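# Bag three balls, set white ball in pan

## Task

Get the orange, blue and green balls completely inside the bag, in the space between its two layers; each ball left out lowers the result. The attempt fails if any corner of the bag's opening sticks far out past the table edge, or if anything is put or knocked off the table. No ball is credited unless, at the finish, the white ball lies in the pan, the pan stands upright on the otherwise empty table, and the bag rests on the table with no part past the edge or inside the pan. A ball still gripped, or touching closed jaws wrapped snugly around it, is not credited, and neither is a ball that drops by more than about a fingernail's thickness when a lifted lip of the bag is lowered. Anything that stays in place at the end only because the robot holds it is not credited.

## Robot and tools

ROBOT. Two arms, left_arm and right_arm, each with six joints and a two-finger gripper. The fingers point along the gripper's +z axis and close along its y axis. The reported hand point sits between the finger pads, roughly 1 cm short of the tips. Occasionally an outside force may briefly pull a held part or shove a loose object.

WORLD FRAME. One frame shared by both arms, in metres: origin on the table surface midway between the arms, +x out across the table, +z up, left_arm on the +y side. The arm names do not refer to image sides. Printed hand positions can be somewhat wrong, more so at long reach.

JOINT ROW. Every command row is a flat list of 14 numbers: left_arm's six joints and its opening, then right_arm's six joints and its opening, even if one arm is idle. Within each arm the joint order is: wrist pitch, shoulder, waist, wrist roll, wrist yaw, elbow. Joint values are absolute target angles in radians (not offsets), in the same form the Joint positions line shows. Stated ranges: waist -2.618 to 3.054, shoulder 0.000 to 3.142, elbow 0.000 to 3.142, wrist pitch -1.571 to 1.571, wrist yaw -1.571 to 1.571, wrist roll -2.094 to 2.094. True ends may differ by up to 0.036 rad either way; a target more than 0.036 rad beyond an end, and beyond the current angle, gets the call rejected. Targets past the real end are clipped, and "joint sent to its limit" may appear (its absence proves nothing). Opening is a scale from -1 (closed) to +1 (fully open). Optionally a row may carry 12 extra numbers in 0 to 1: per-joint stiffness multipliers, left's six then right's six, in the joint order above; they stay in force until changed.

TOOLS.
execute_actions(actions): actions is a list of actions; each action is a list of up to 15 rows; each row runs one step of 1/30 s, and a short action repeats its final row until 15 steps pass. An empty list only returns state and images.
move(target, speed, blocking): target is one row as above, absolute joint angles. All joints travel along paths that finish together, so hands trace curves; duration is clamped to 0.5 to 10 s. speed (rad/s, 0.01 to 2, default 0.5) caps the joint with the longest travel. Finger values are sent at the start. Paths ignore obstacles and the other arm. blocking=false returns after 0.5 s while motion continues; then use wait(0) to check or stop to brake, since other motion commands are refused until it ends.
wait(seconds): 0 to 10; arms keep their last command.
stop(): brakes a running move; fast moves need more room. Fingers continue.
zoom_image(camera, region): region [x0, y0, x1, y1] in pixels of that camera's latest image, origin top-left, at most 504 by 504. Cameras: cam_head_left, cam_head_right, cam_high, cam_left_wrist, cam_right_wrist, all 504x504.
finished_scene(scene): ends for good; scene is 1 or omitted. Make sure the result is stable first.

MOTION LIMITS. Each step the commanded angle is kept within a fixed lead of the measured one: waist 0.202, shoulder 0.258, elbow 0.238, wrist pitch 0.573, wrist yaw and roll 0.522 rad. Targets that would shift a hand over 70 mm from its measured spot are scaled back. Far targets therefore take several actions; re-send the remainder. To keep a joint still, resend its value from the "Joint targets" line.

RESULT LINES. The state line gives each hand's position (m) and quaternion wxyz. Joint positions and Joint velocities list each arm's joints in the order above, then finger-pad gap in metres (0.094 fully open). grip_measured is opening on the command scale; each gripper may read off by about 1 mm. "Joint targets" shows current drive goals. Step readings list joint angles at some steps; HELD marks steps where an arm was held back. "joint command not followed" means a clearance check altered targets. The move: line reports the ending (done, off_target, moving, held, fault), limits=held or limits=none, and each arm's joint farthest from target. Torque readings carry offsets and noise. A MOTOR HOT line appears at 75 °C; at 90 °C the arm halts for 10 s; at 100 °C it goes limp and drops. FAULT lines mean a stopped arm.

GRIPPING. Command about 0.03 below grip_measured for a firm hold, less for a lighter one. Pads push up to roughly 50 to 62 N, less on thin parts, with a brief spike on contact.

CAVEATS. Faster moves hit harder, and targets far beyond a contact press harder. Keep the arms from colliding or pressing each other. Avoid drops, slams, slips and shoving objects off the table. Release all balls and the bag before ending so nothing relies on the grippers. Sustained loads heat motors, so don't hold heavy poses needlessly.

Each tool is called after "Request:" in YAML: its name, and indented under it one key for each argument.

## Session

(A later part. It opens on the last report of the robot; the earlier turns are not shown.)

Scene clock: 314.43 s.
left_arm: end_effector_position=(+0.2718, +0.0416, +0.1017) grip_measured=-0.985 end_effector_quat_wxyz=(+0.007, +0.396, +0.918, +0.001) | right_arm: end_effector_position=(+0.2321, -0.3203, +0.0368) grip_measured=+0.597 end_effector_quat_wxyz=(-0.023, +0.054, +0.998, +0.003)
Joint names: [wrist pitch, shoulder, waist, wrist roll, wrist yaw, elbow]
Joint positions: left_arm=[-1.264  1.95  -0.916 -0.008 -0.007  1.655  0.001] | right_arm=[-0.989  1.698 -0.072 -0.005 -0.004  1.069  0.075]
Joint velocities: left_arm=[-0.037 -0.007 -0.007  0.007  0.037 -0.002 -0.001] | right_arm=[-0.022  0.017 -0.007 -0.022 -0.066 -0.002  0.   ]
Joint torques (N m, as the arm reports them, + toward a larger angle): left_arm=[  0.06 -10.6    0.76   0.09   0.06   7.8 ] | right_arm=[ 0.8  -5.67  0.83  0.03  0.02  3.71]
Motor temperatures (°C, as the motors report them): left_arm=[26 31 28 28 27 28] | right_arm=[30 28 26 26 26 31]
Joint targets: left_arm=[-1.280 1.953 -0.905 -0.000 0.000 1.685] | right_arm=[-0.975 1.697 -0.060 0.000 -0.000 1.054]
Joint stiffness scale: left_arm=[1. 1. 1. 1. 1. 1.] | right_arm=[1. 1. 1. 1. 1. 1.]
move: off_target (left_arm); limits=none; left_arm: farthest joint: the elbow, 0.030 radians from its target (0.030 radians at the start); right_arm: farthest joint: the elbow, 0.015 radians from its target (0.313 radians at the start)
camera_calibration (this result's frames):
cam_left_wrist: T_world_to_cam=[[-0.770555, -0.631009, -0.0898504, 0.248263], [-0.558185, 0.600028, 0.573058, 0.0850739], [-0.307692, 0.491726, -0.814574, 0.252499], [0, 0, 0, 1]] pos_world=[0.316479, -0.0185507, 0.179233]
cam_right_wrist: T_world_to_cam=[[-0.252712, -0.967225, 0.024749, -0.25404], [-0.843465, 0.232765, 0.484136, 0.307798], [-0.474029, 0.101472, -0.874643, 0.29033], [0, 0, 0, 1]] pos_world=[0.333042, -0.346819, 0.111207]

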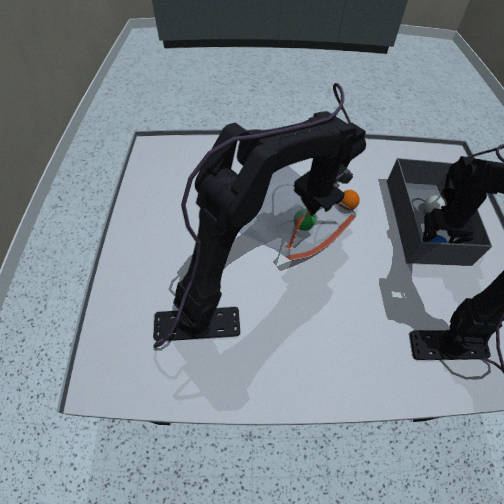

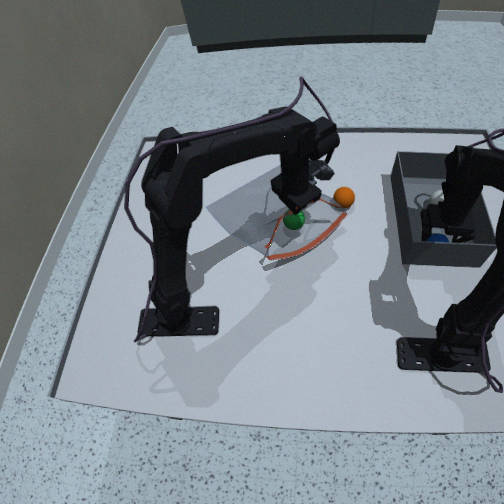

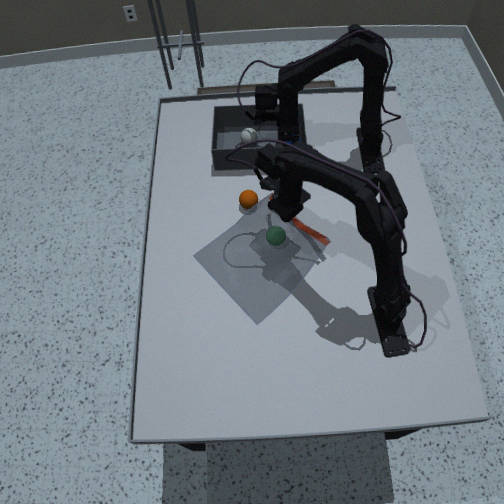

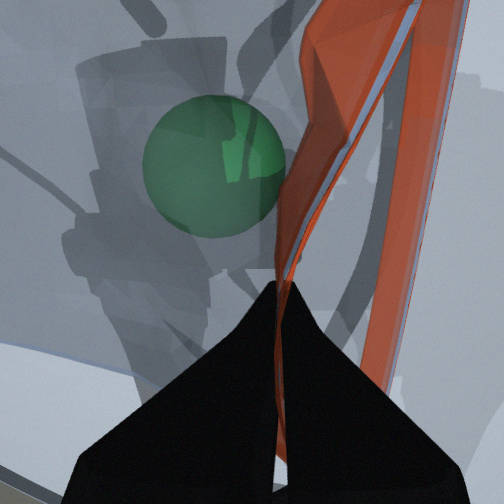

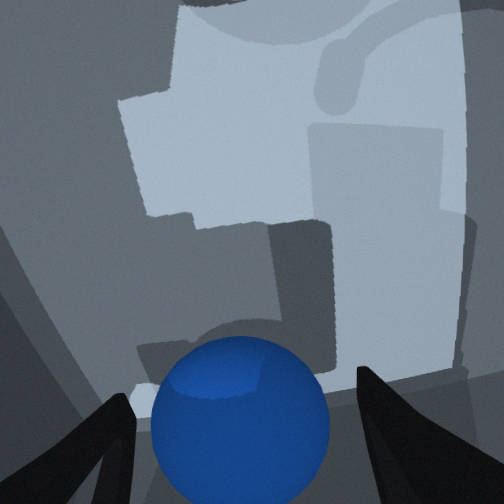

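Request:
move:
  target: [-1.28,1.953,-0.905,0,0.0,1.685,-1, -0.975,1.697,-0.06,0,0,1.042,0.06]
  speed: 0.1

Request:
move:
  target: [-1.28,1.953,-0.905,0,0.0,1.685,-1, -1.44,1.59,-0.06,0,0,1.5,0.06]
  speed: 0.4

Scene clock: 319.43 s.
left_arm: end_effector_position=(+0.2718, +0.0416, +0.1017) grip_measured=-0.985 end_effector_quat_wxyz=(+0.007, +0.396, +0.918, +0.001) | right_arm: end_effector_position=(+0.2322, -0.3203, +0.0368) grip_measured=+0.066 end_effector_quat_wxyz=(-0.023, +0.054, +0.998, +0.003)
Joint names: [wrist pitch, shoulder, waist, wrist roll, wrist yaw, elbow]
Joint positions: left_arm=[-1.264  1.95  -0.916 -0.008 -0.007  1.655  0.001] | right_arm=[-0.989  1.698 -0.072 -0.005 -0.004  1.069  0.05 ]
Joint velocities: left_arm=[-0.051 -0.007 -0.007  0.007 -0.007 -0.027  0.   ] | right_arm=[-0.007  0.022  0.012 -0.022 -0.081 -0.027  0.   ]
Joint torques (N m, as the arm reports them, + toward a larger angle): left_arm=[  0.06 -10.58   0.74   0.08   0.07   7.76] | right_arm=[ 0.82 -5.65  0.85  0.03  0.01  2.96]
Motor temperatures (°C, as the motors report them): left_arm=[26 31 28 28 27 28] | right_arm=[29 28 26 26 26 31]
Joint targets: left_arm=[-1.280 1.953 -0.905 0.000 -0.000 1.685] | right_arm=[-0.975 1.697 -0.060 -0.000 -0.000 1.042]
Joint stiffness scale: left_arm=[1. 1. 1. 1. 1. 1.] | right_arm=[1. 1. 1. 1. 1. 1.]
move: off_target (left_arm, right_arm); limits=none; left_arm: farthest joint: the elbow, 0.030 radians from its target (0.030 radians at the start); right_arm: farthest joint: the elbow, 0.027 radians from its target (0.027 radians at the start)
camera_calibration (this result's frames):
cam_left_wrist: T_world_to_cam=[[-0.770555, -0.631009, -0.0898504, 0.248263], [-0.558185, 0.600028, 0.573058, 0.0850739], [-0.307692, 0.491726, -0.814574, 0.252499], [0, 0, 0, 1]] pos_world=[0.316479, -0.0185507, 0.179233]
cam_right_wrist: T_world_to_cam=[[-0.252721, -0.967224, 0.0246949, -0.254022], [-0.843649, 0.232785, 0.483806, 0.307943], [-0.473697, 0.101434, -0.874827, 0.29029], [0, 0, 0, 1]] pos_world=[0.333108, -0.346826, 0.111241]

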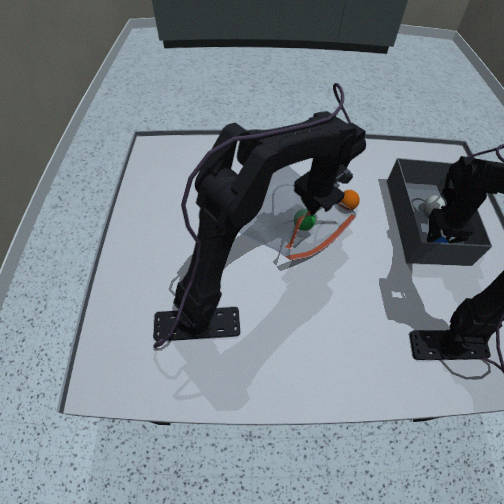

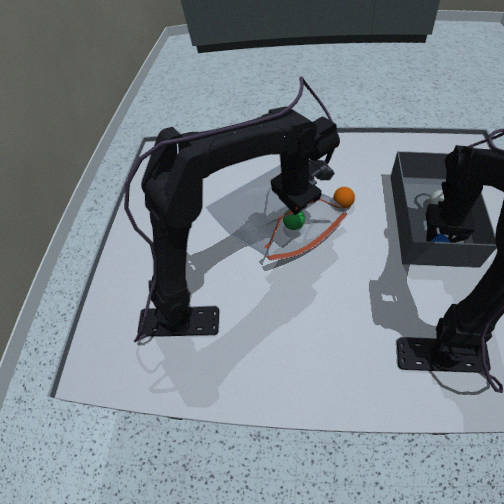

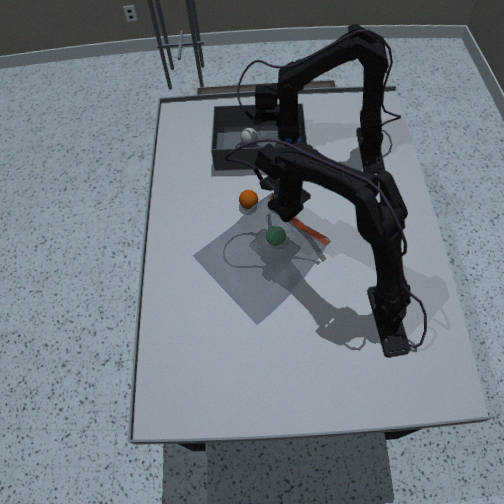

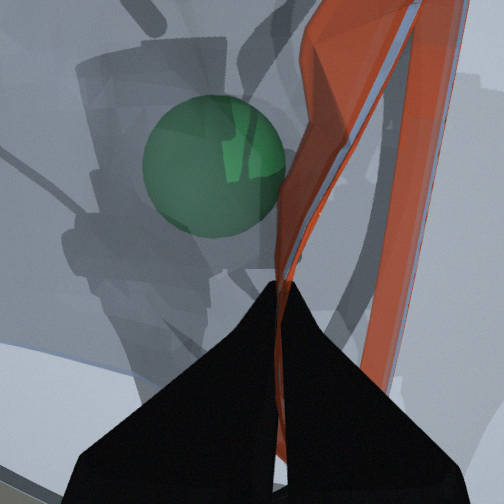

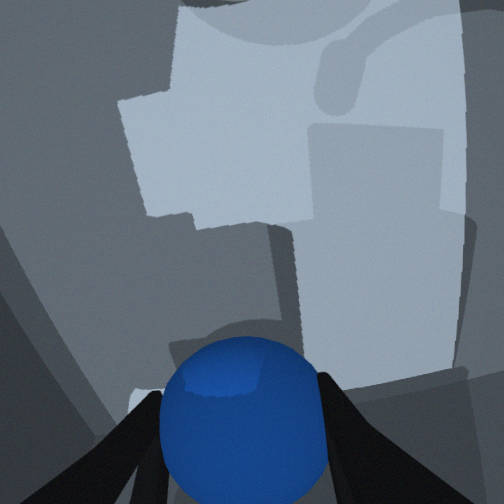

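Scene clock: 321.30 s.
left_arm: end_effector_position=(+0.2718, +0.0416, +0.1017) grip_measured=-0.985 end_effector_quat_wxyz=(+0.007, +0.396, +0.918, +0.001) | right_arm: end_effector_position=(+0.2364, -0.3207, +0.1585) grip_measured=+0.066 end_effector_quat_wxyz=(-0.002, +0.054, +0.999, +0.002)
Joint names: [wrist pitch, shoulder, waist, wrist roll, wrist yaw, elbow]
Joint positions: left_arm=[-1.264  1.95  -0.916 -0.008 -0.007  1.655  0.001] | right_arm=[-1.432  1.607 -0.072 -0.005 -0.004  1.464  0.05 ]
Joint velocities: left_arm=[ 0.007 -0.007 -0.017 -0.037  0.037  0.017  0.001] | right_arm=[-0.007 -0.007  0.017 -0.051 -0.066 -0.007  0.   ]
Joint torques (N m, as the arm reports them, + toward a larger angle): left_arm=[  0.07 -10.58   0.74   0.09   0.07   7.79] | right_arm=[ 0.65 -6.4   0.86  0.03  0.01  7.28]
Motor temperatures (°C, as the motors report them): left_arm=[26 31 28 28 27 28] | right_arm=[29 28 26 26 26 31]
Joint targets: left_arm=[-1.280 1.953 -0.905 0.000 0.000 1.685] | right_arm=[-1.440 1.590 -0.060 0.000 0.000 1.500]
Joint stiffness scale: left_arm=[1. 1. 1. 1. 1. 1.] | right_arm=[1. 1. 1. 1. 1. 1.]
move: off_target (left_arm, right_arm); limits=none; left_arm: farthest joint: the elbow, 0.030 radians from its target (0.030 radians at the start); right_arm: farthest joint: the elbow, 0.036 radians from its target (0.431 radians at the start)
camera_calibration (this result's frames):
cam_left_wrist: T_world_to_cam=[[-0.770555, -0.631009, -0.0898504, 0.248263], [-0.558185, 0.600028, 0.573058, 0.0850739], [-0.307692, 0.491726, -0.814574, 0.252499], [0, 0, 0, 1]] pos_world=[0.316479, -0.0185507, 0.179233]
cam_right_wrist: T_world_to_cam=[[-0.253634, -0.96712, 0.0186632, -0.25522], [-0.863228, 0.235009, 0.446776, 0.263954], [-0.436472, 0.0972068, -0.894451, 0.39174], [0, 0, 0, 1]] pos_world=[0.334103, -0.346939, 0.237228]

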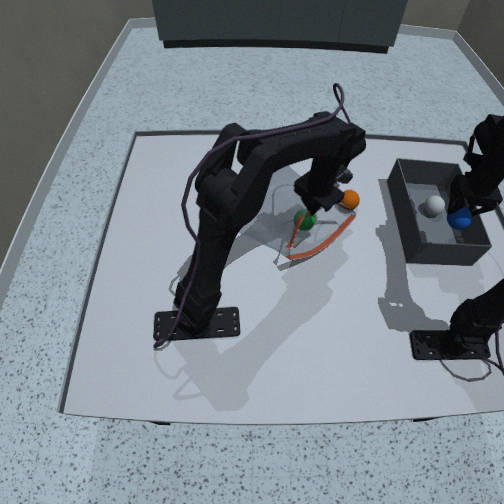

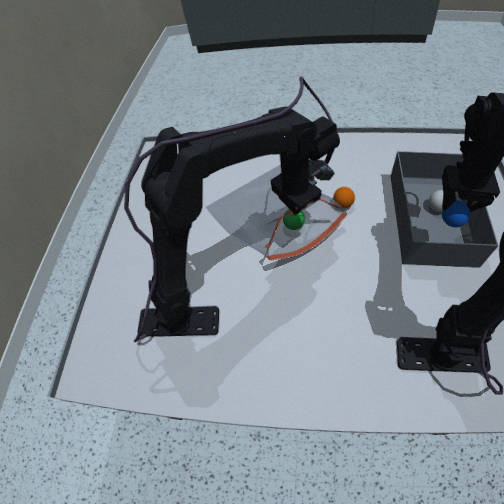

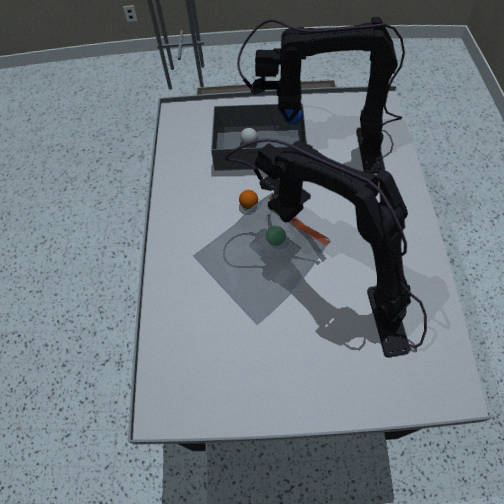

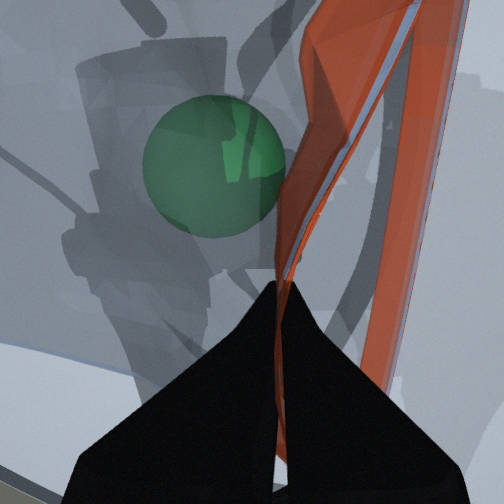

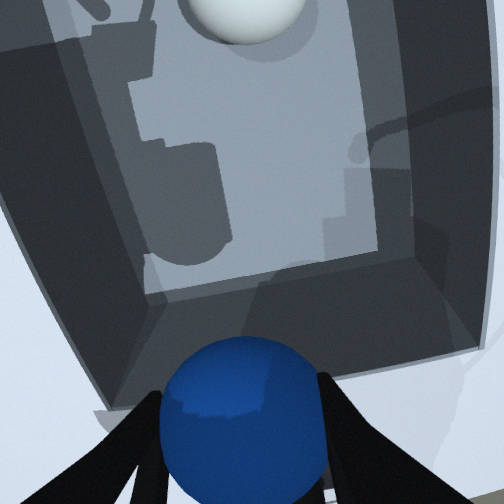

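Request:
move:
  target: [-1.28,1.953,-0.905,0,0.0,1.685,-1, -0.9,1.03,0.45,0,0,0.93,0.04]
  speed: 0.5

Request:
move:
  target: [-1.28,1.953,-0.905,0,0.0,1.685,-1, 0.54,1.236,0.92,-0.4,0,0.2,0.04]
  speed: 0.8

Request:
move:
  target: [-1.28,1.953,-0.905,0,0.0,1.685,-1, 0.95,1.726,0.945,-0.4,0,0.44,0.04]
  speed: 0.35

Scene clock: 327.40 s.
left_arm: end_effector_position=(+0.2718, +0.0416, +0.1017) grip_measured=-0.985 end_effector_quat_wxyz=(+0.007, +0.396, +0.918, +0.001) | right_arm: end_effector_position=(+0.2050, -0.1858, +0.1703) grip_measured=+0.047 end_effector_quat_wxyz=(+0.266, -0.193, +0.943, +0.054)
Joint names: [wrist pitch, shoulder, waist, wrist roll, wrist yaw, elbow]
Joint positions: left_arm=[-1.264  1.95  -0.916 -0.008 -0.007  1.655  0.001] | right_arm=[-0.918  1.048  0.439 -0.004 -0.003  0.946  0.049]
Joint velocities: left_arm=[ 0.022 -0.017 -0.012  0.007 -0.022 -0.012  0.001] | right_arm=[-0.022  0.007 -0.007 -0.051 -0.007 -0.002 -0.   ]
Joint torques (N m, as the arm reports them, + toward a larger angle): left_arm=[  0.07 -10.59   0.74   0.07   0.06   7.78] | right_arm=[ 2.   -2.98  0.8   0.02  0.01  4.64]
Motor temperatures (°C, as the motors report them): left_arm=[26 31 28 28 27 28] | right_arm=[29 28 26 26 26 31]
Joint targets: left_arm=[-1.280 1.953 -0.905 -0.000 -0.000 1.685] | right_arm=[-0.900 1.030 0.450 0.000 0.000 0.930]
Joint stiffness scale: left_arm=[1. 1. 1. 1. 1. 1.] | right_arm=[1. 1. 1. 1. 1. 1.]
move: off_target (left_arm); limits=none; left_arm: farthest joint: the elbow, 0.030 radians from its target (0.030 radians at the start); right_arm: farthest joint: the shoulder, 0.018 radians from its target (0.577 radians at the start)
camera_calibration (this result's frames):
cam_left_wrist: T_world_to_cam=[[-0.770555, -0.631009, -0.0898504, 0.248263], [-0.558185, 0.600028, 0.573058, 0.0850739], [-0.307692, 0.491726, -0.814574, 0.252499], [0, 0, 0, 1]] pos_world=[0.316479, -0.0185507, 0.179233]
cam_right_wrist: T_world_to_cam=[[0.261354, -0.963461, -0.0586175, -0.224644], [-0.962855, -0.255957, -0.0860003, 0.219781], [0.0678544, 0.0789167, -0.994569, 0.285727], [0, 0, 0, 1]] pos_world=[0.250941, -0.18273, 0.289908]

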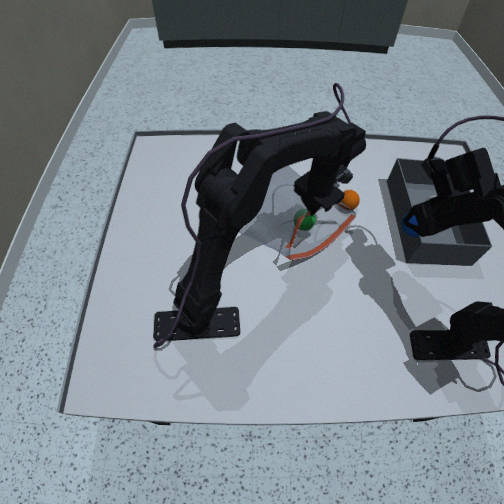

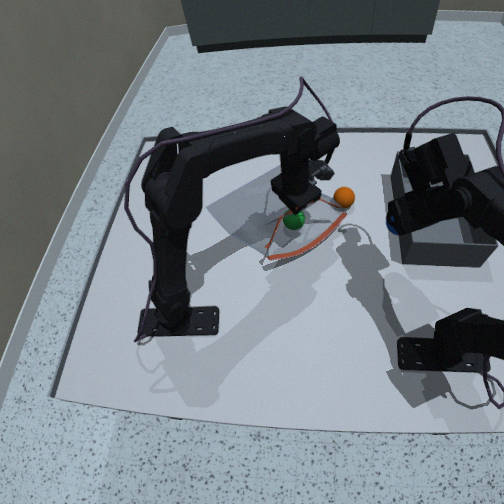

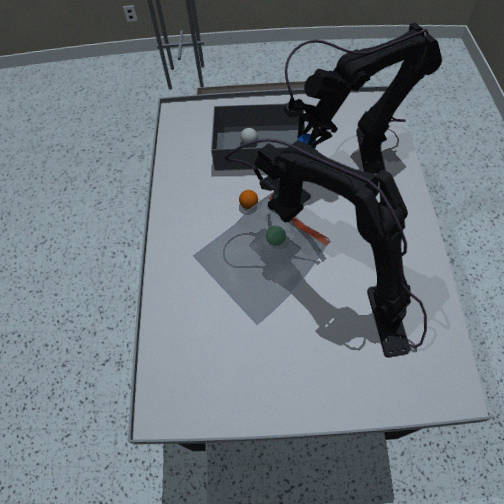

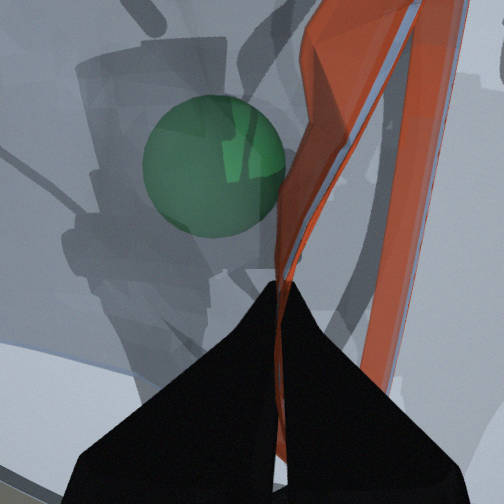

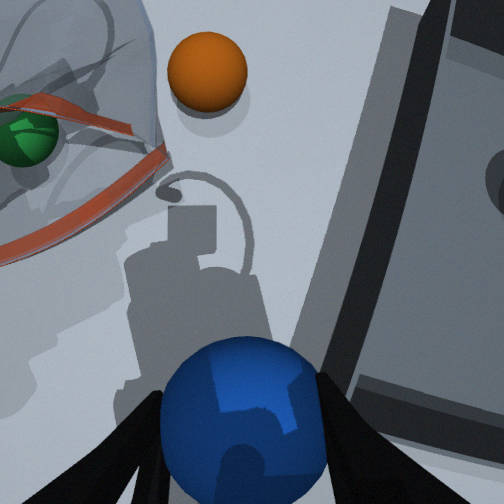

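Scene clock: 330.10 s.
left_arm: end_effector_position=(+0.2718, +0.0416, +0.1017) grip_measured=-0.985 end_effector_quat_wxyz=(+0.007, +0.396, +0.918, +0.001) | right_arm: end_effector_position=(+0.1712, -0.0382, +0.0718) grip_measured=+0.047 end_effector_quat_wxyz=(+0.496, -0.508, +0.694, +0.120)
Joint names: [wrist pitch, shoulder, waist, wrist roll, wrist yaw, elbow]
Joint positions: left_arm=[-1.264  1.95  -0.916 -0.008 -0.007  1.655  0.001] | right_arm=[ 0.519  1.231  0.908 -0.396 -0.003  0.214  0.049]
Joint velocities: left_arm=[ 0.022  0.002 -0.012 -0.022 -0.022 -0.012 -0.   ] | right_arm=[ 0.037 -0.007  0.007  0.022 -0.022 -0.002 -0.   ]
Joint torques (N m, as the arm reports them, + toward a larger angle): left_arm=[  0.06 -10.59   0.72   0.08   0.06   7.75] | right_arm=[ 2.62 -1.96  0.87 -0.07  0.01  4.07]
Motor temperatures (°C, as the motors report them): left_arm=[26 31 28 28 27 28] | right_arm=[29 28 26 26 26 31]
Joint targets: left_arm=[-1.280 1.953 -0.905 -0.000 0.000 1.685] | right_arm=[0.540 1.236 0.920 -0.400 -0.000 0.200]
Joint stiffness scale: left_arm=[1. 1. 1. 1. 1. 1.] | right_arm=[1. 1. 1. 1. 1. 1.]
move: off_target (left_arm, right_arm); limits=none; left_arm: farthest joint: the elbow, 0.030 radians from its target (0.030 radians at the start); right_arm: farthest joint: the wrist pitch, 0.021 radians from its target (1.458 radians at the start)
camera_calibration (this result's frames):
cam_left_wrist: T_world_to_cam=[[-0.770555, -0.631009, -0.0898504, 0.248263], [-0.558185, 0.600028, 0.573058, 0.0850739], [-0.307692, 0.491726, -0.814574, 0.252499], [0, 0, 0, 1]] pos_world=[0.316479, -0.0185507, 0.179233]
cam_right_wrist: T_world_to_cam=[[0.803808, -0.550961, 0.224355, -0.176824], [-0.3597, -0.750519, -0.554379, 0.127966], [0.473824, 0.364914, -0.801454, 0.105968], [0, 0, 0, 1]] pos_world=[0.137951, -0.0400514, 0.195542]

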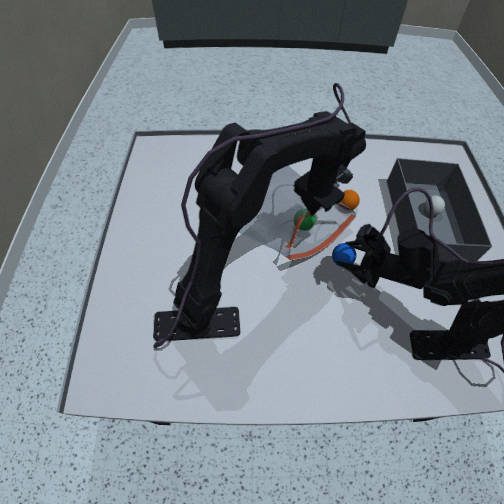

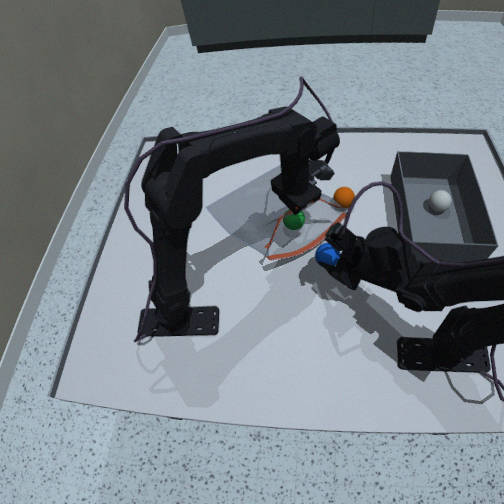

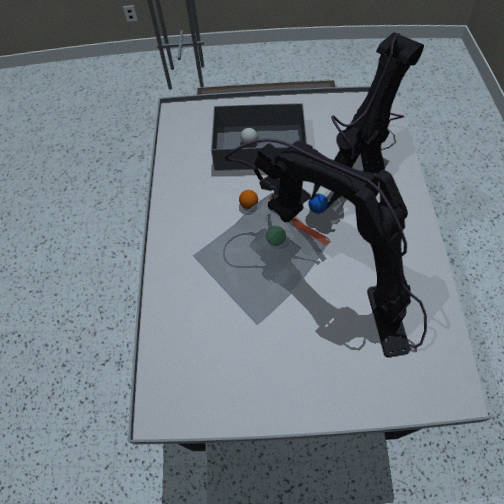

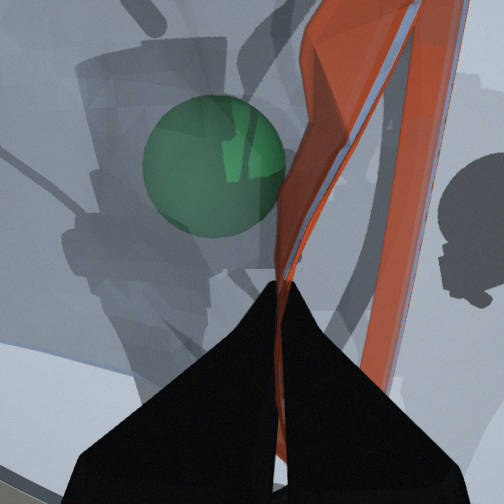

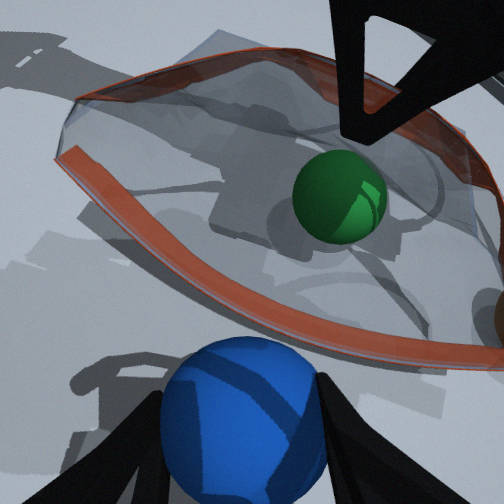

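Scene clock: 332.20 s.
left_arm: end_effector_position=(+0.2718, +0.0416, +0.1017) grip_measured=-0.985 end_effector_quat_wxyz=(+0.007, +0.396, +0.918, +0.001) | right_arm: end_effector_position=(+0.2142, +0.0280, +0.0621) grip_measured=+0.047 end_effector_quat_wxyz=(+0.539, -0.500, +0.664, +0.137)
Joint names: [wrist pitch, shoulder, waist, wrist roll, wrist yaw, elbow]
Joint positions: left_arm=[-1.264  1.95  -0.916 -0.008 -0.007  1.655  0.001] | right_arm=[ 0.929  1.724  0.933 -0.396 -0.003  0.403  0.049]
Joint velocities: left_arm=[ 0.007 -0.002 -0.012 -0.051 -0.037  0.002  0.001] | right_arm=[-0.037 -0.012 -0.012 -0.022  0.022 -0.002  0.001]
Joint torques (N m, as the arm reports them, + toward a larger angle): left_arm=[  0.06 -10.58   0.75   0.08   0.07   7.81] | right_arm=[ 2.67 -4.84  0.89 -0.07  0.01  6.26]
Motor temperatures (°C, as the motors report them): left_arm=[26 31 28 28 27 28] | right_arm=[30 28 26 26 26 31]
Joint targets: left_arm=[-1.280 1.953 -0.905 0.000 -0.000 1.685] | right_arm=[0.950 1.726 0.945 -0.400 -0.000 0.440]
Joint stiffness scale: left_arm=[1. 1. 1. 1. 1. 1.] | right_arm=[1. 1. 1. 1. 1. 1.]
move: off_target (left_arm, right_arm); limits=none; left_arm: farthest joint: the elbow, 0.030 radians from its target (0.030 radians at the start); right_arm: farthest joint: the elbow, 0.037 radians from its target (0.226 radians at the start)
camera_calibration (this result's frames):
cam_left_wrist: T_world_to_cam=[[-0.770555, -0.631009, -0.0898504, 0.248263], [-0.558185, 0.600028, 0.573058, 0.0850739], [-0.307692, 0.491726, -0.814574, 0.252499], [0, 0, 0, 1]] pos_world=[0.316479, -0.0185507, 0.179233]
cam_right_wrist: T_world_to_cam=[[0.801855, -0.549751, 0.234098, -0.172896], [-0.300701, -0.709831, -0.636961, 0.17911], [0.51634, 0.440357, -0.734492, 0.0383239], [0, 0, 0, 1]] pos_world=[0.172708, 0.0152116, 0.182709]

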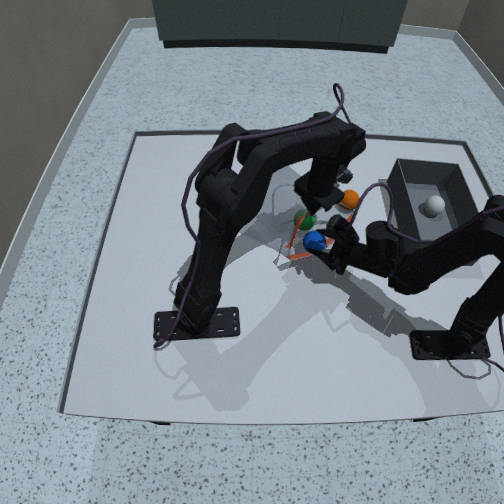

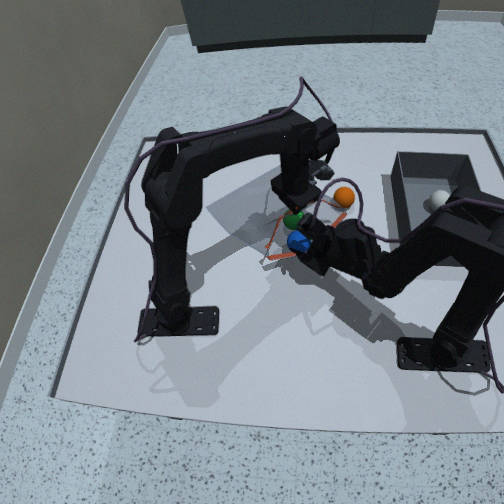

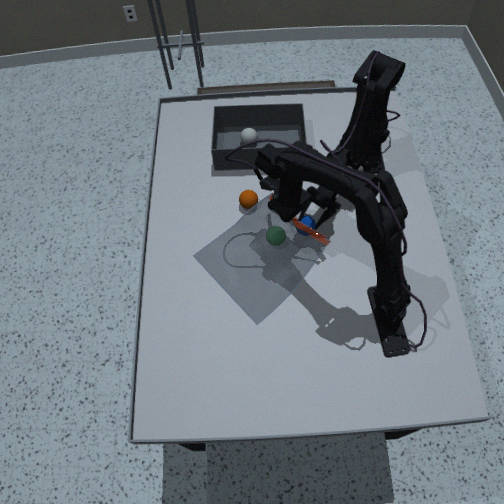

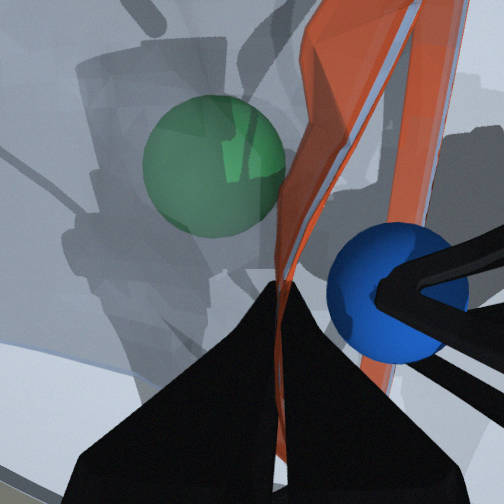

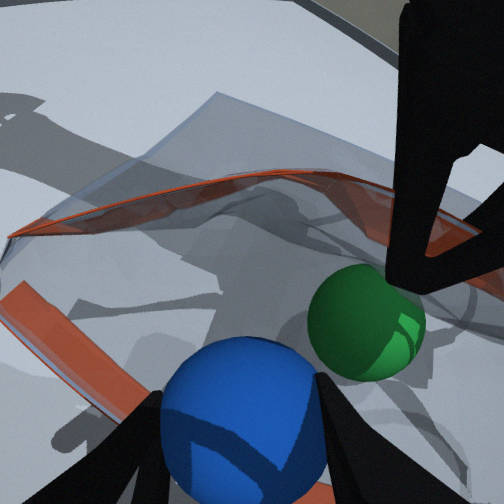

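Request:
move:
  target: [-1.28,1.953,-0.905,0,0.0,1.685,-1, 1.085,2.101,0.95,-0.4,0,0.738,0.04]
  speed: 0.2

Scene clock: 338.73 s.
left_arm: end_effector_position=(+0.2717, +0.0417, +0.1017) grip_measured=-0.985 end_effector_quat_wxyz=(+0.007, +0.396, +0.918, +0.001) | right_arm: end_effector_position=(+0.2640, +0.0937, +0.0394) grip_measured=+0.047 end_effector_quat_wxyz=(+0.569, -0.489, +0.645, +0.146)
Joint names: [wrist pitch, shoulder, waist, wrist roll, wrist yaw, elbow]
Joint positions: left_arm=[-1.264  1.95  -0.916 -0.008 -0.007  1.655  0.001] | right_arm=[ 1.077  2.095  0.938 -0.397 -0.003  0.703  0.049]
Joint velocities: left_arm=[-0.037  0.007 -0.007  0.022  0.007 -0.007 -0.   ] | right_arm=[-0.022 -0.002 -0.007 -0.037  0.066 -0.007 -0.001]
Joint torques (N m, as the arm reports them, + toward a larger angle): left_arm=[  0.08 -10.58   0.72   0.09   0.07   7.79] | right_arm=[ 2.57 -7.1   0.89 -0.06  0.01  5.81]
Motor temperatures (°C, as the motors report them): left_arm=[26 31 28 28 27 28] | right_arm=[31 28 26 26 26 31]
Joint targets: left_arm=[-1.280 1.953 -0.905 -0.000 0.000 1.685] | right_arm=[1.085 2.101 0.950 -0.400 0.000 0.738]
Joint stiffness scale: left_arm=[1. 1. 1. 1. 1. 1.] | right_arm=[1. 1. 1. 1. 1. 1.]
move: off_target (left_arm, right_arm); limits=none; left_arm: farthest joint: the elbow, 0.030 radians from its target (0.030 radians at the start); right_arm: farthest joint: the elbow, 0.035 radians from its target (0.335 radians at the start)
camera_calibration (this result's frames):
cam_left_wrist: T_world_to_cam=[[-0.770578, -0.630984, -0.0898272, 0.24826], [-0.558037, 0.599867, 0.573371, 0.0849313], [-0.307903, 0.491954, -0.814357, 0.25247], [0, 0, 0, 1]] pos_world=[0.316435, -0.0185029, 0.179204]
cam_right_wrist: T_world_to_cam=[[0.793348, -0.559365, 0.240229, -0.168583], [-0.264863, -0.672466, -0.691113, 0.215492], [0.54813, 0.484665, -0.681655, -0.0476189], [0, 0, 0, 1]] pos_world=[0.216922, 0.0736911, 0.156968]

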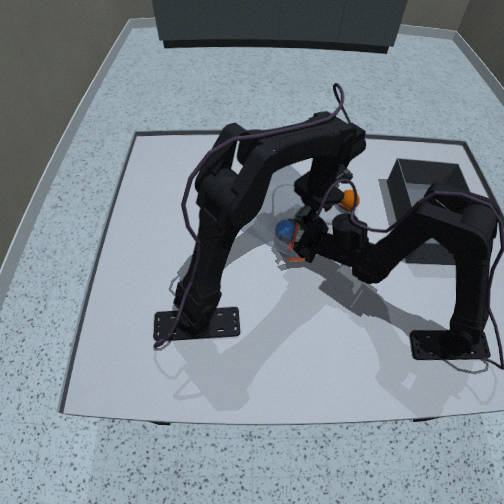

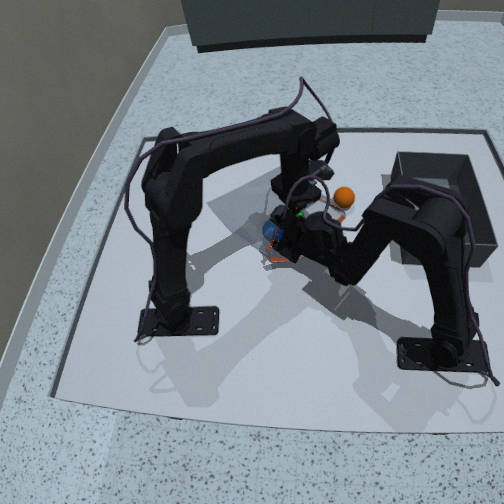

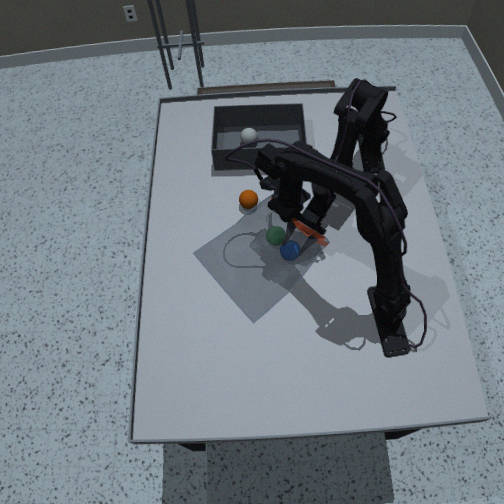

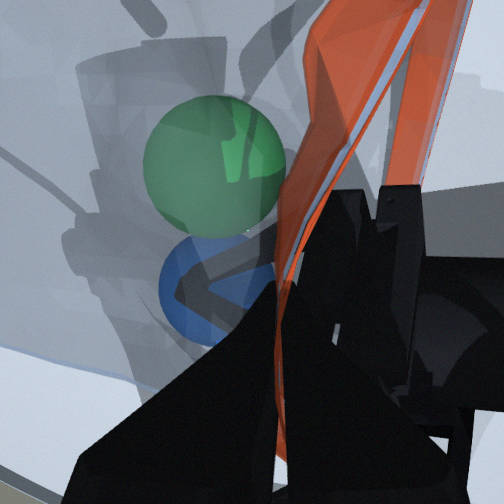

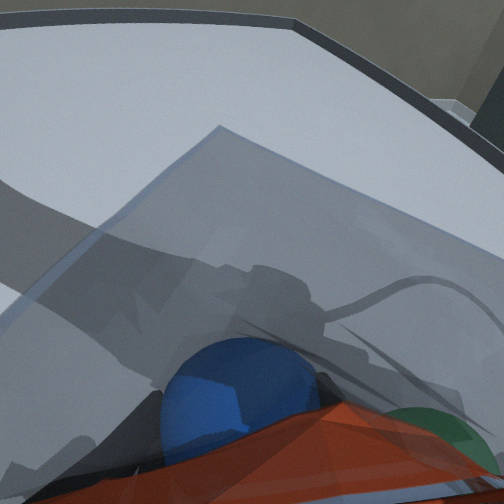

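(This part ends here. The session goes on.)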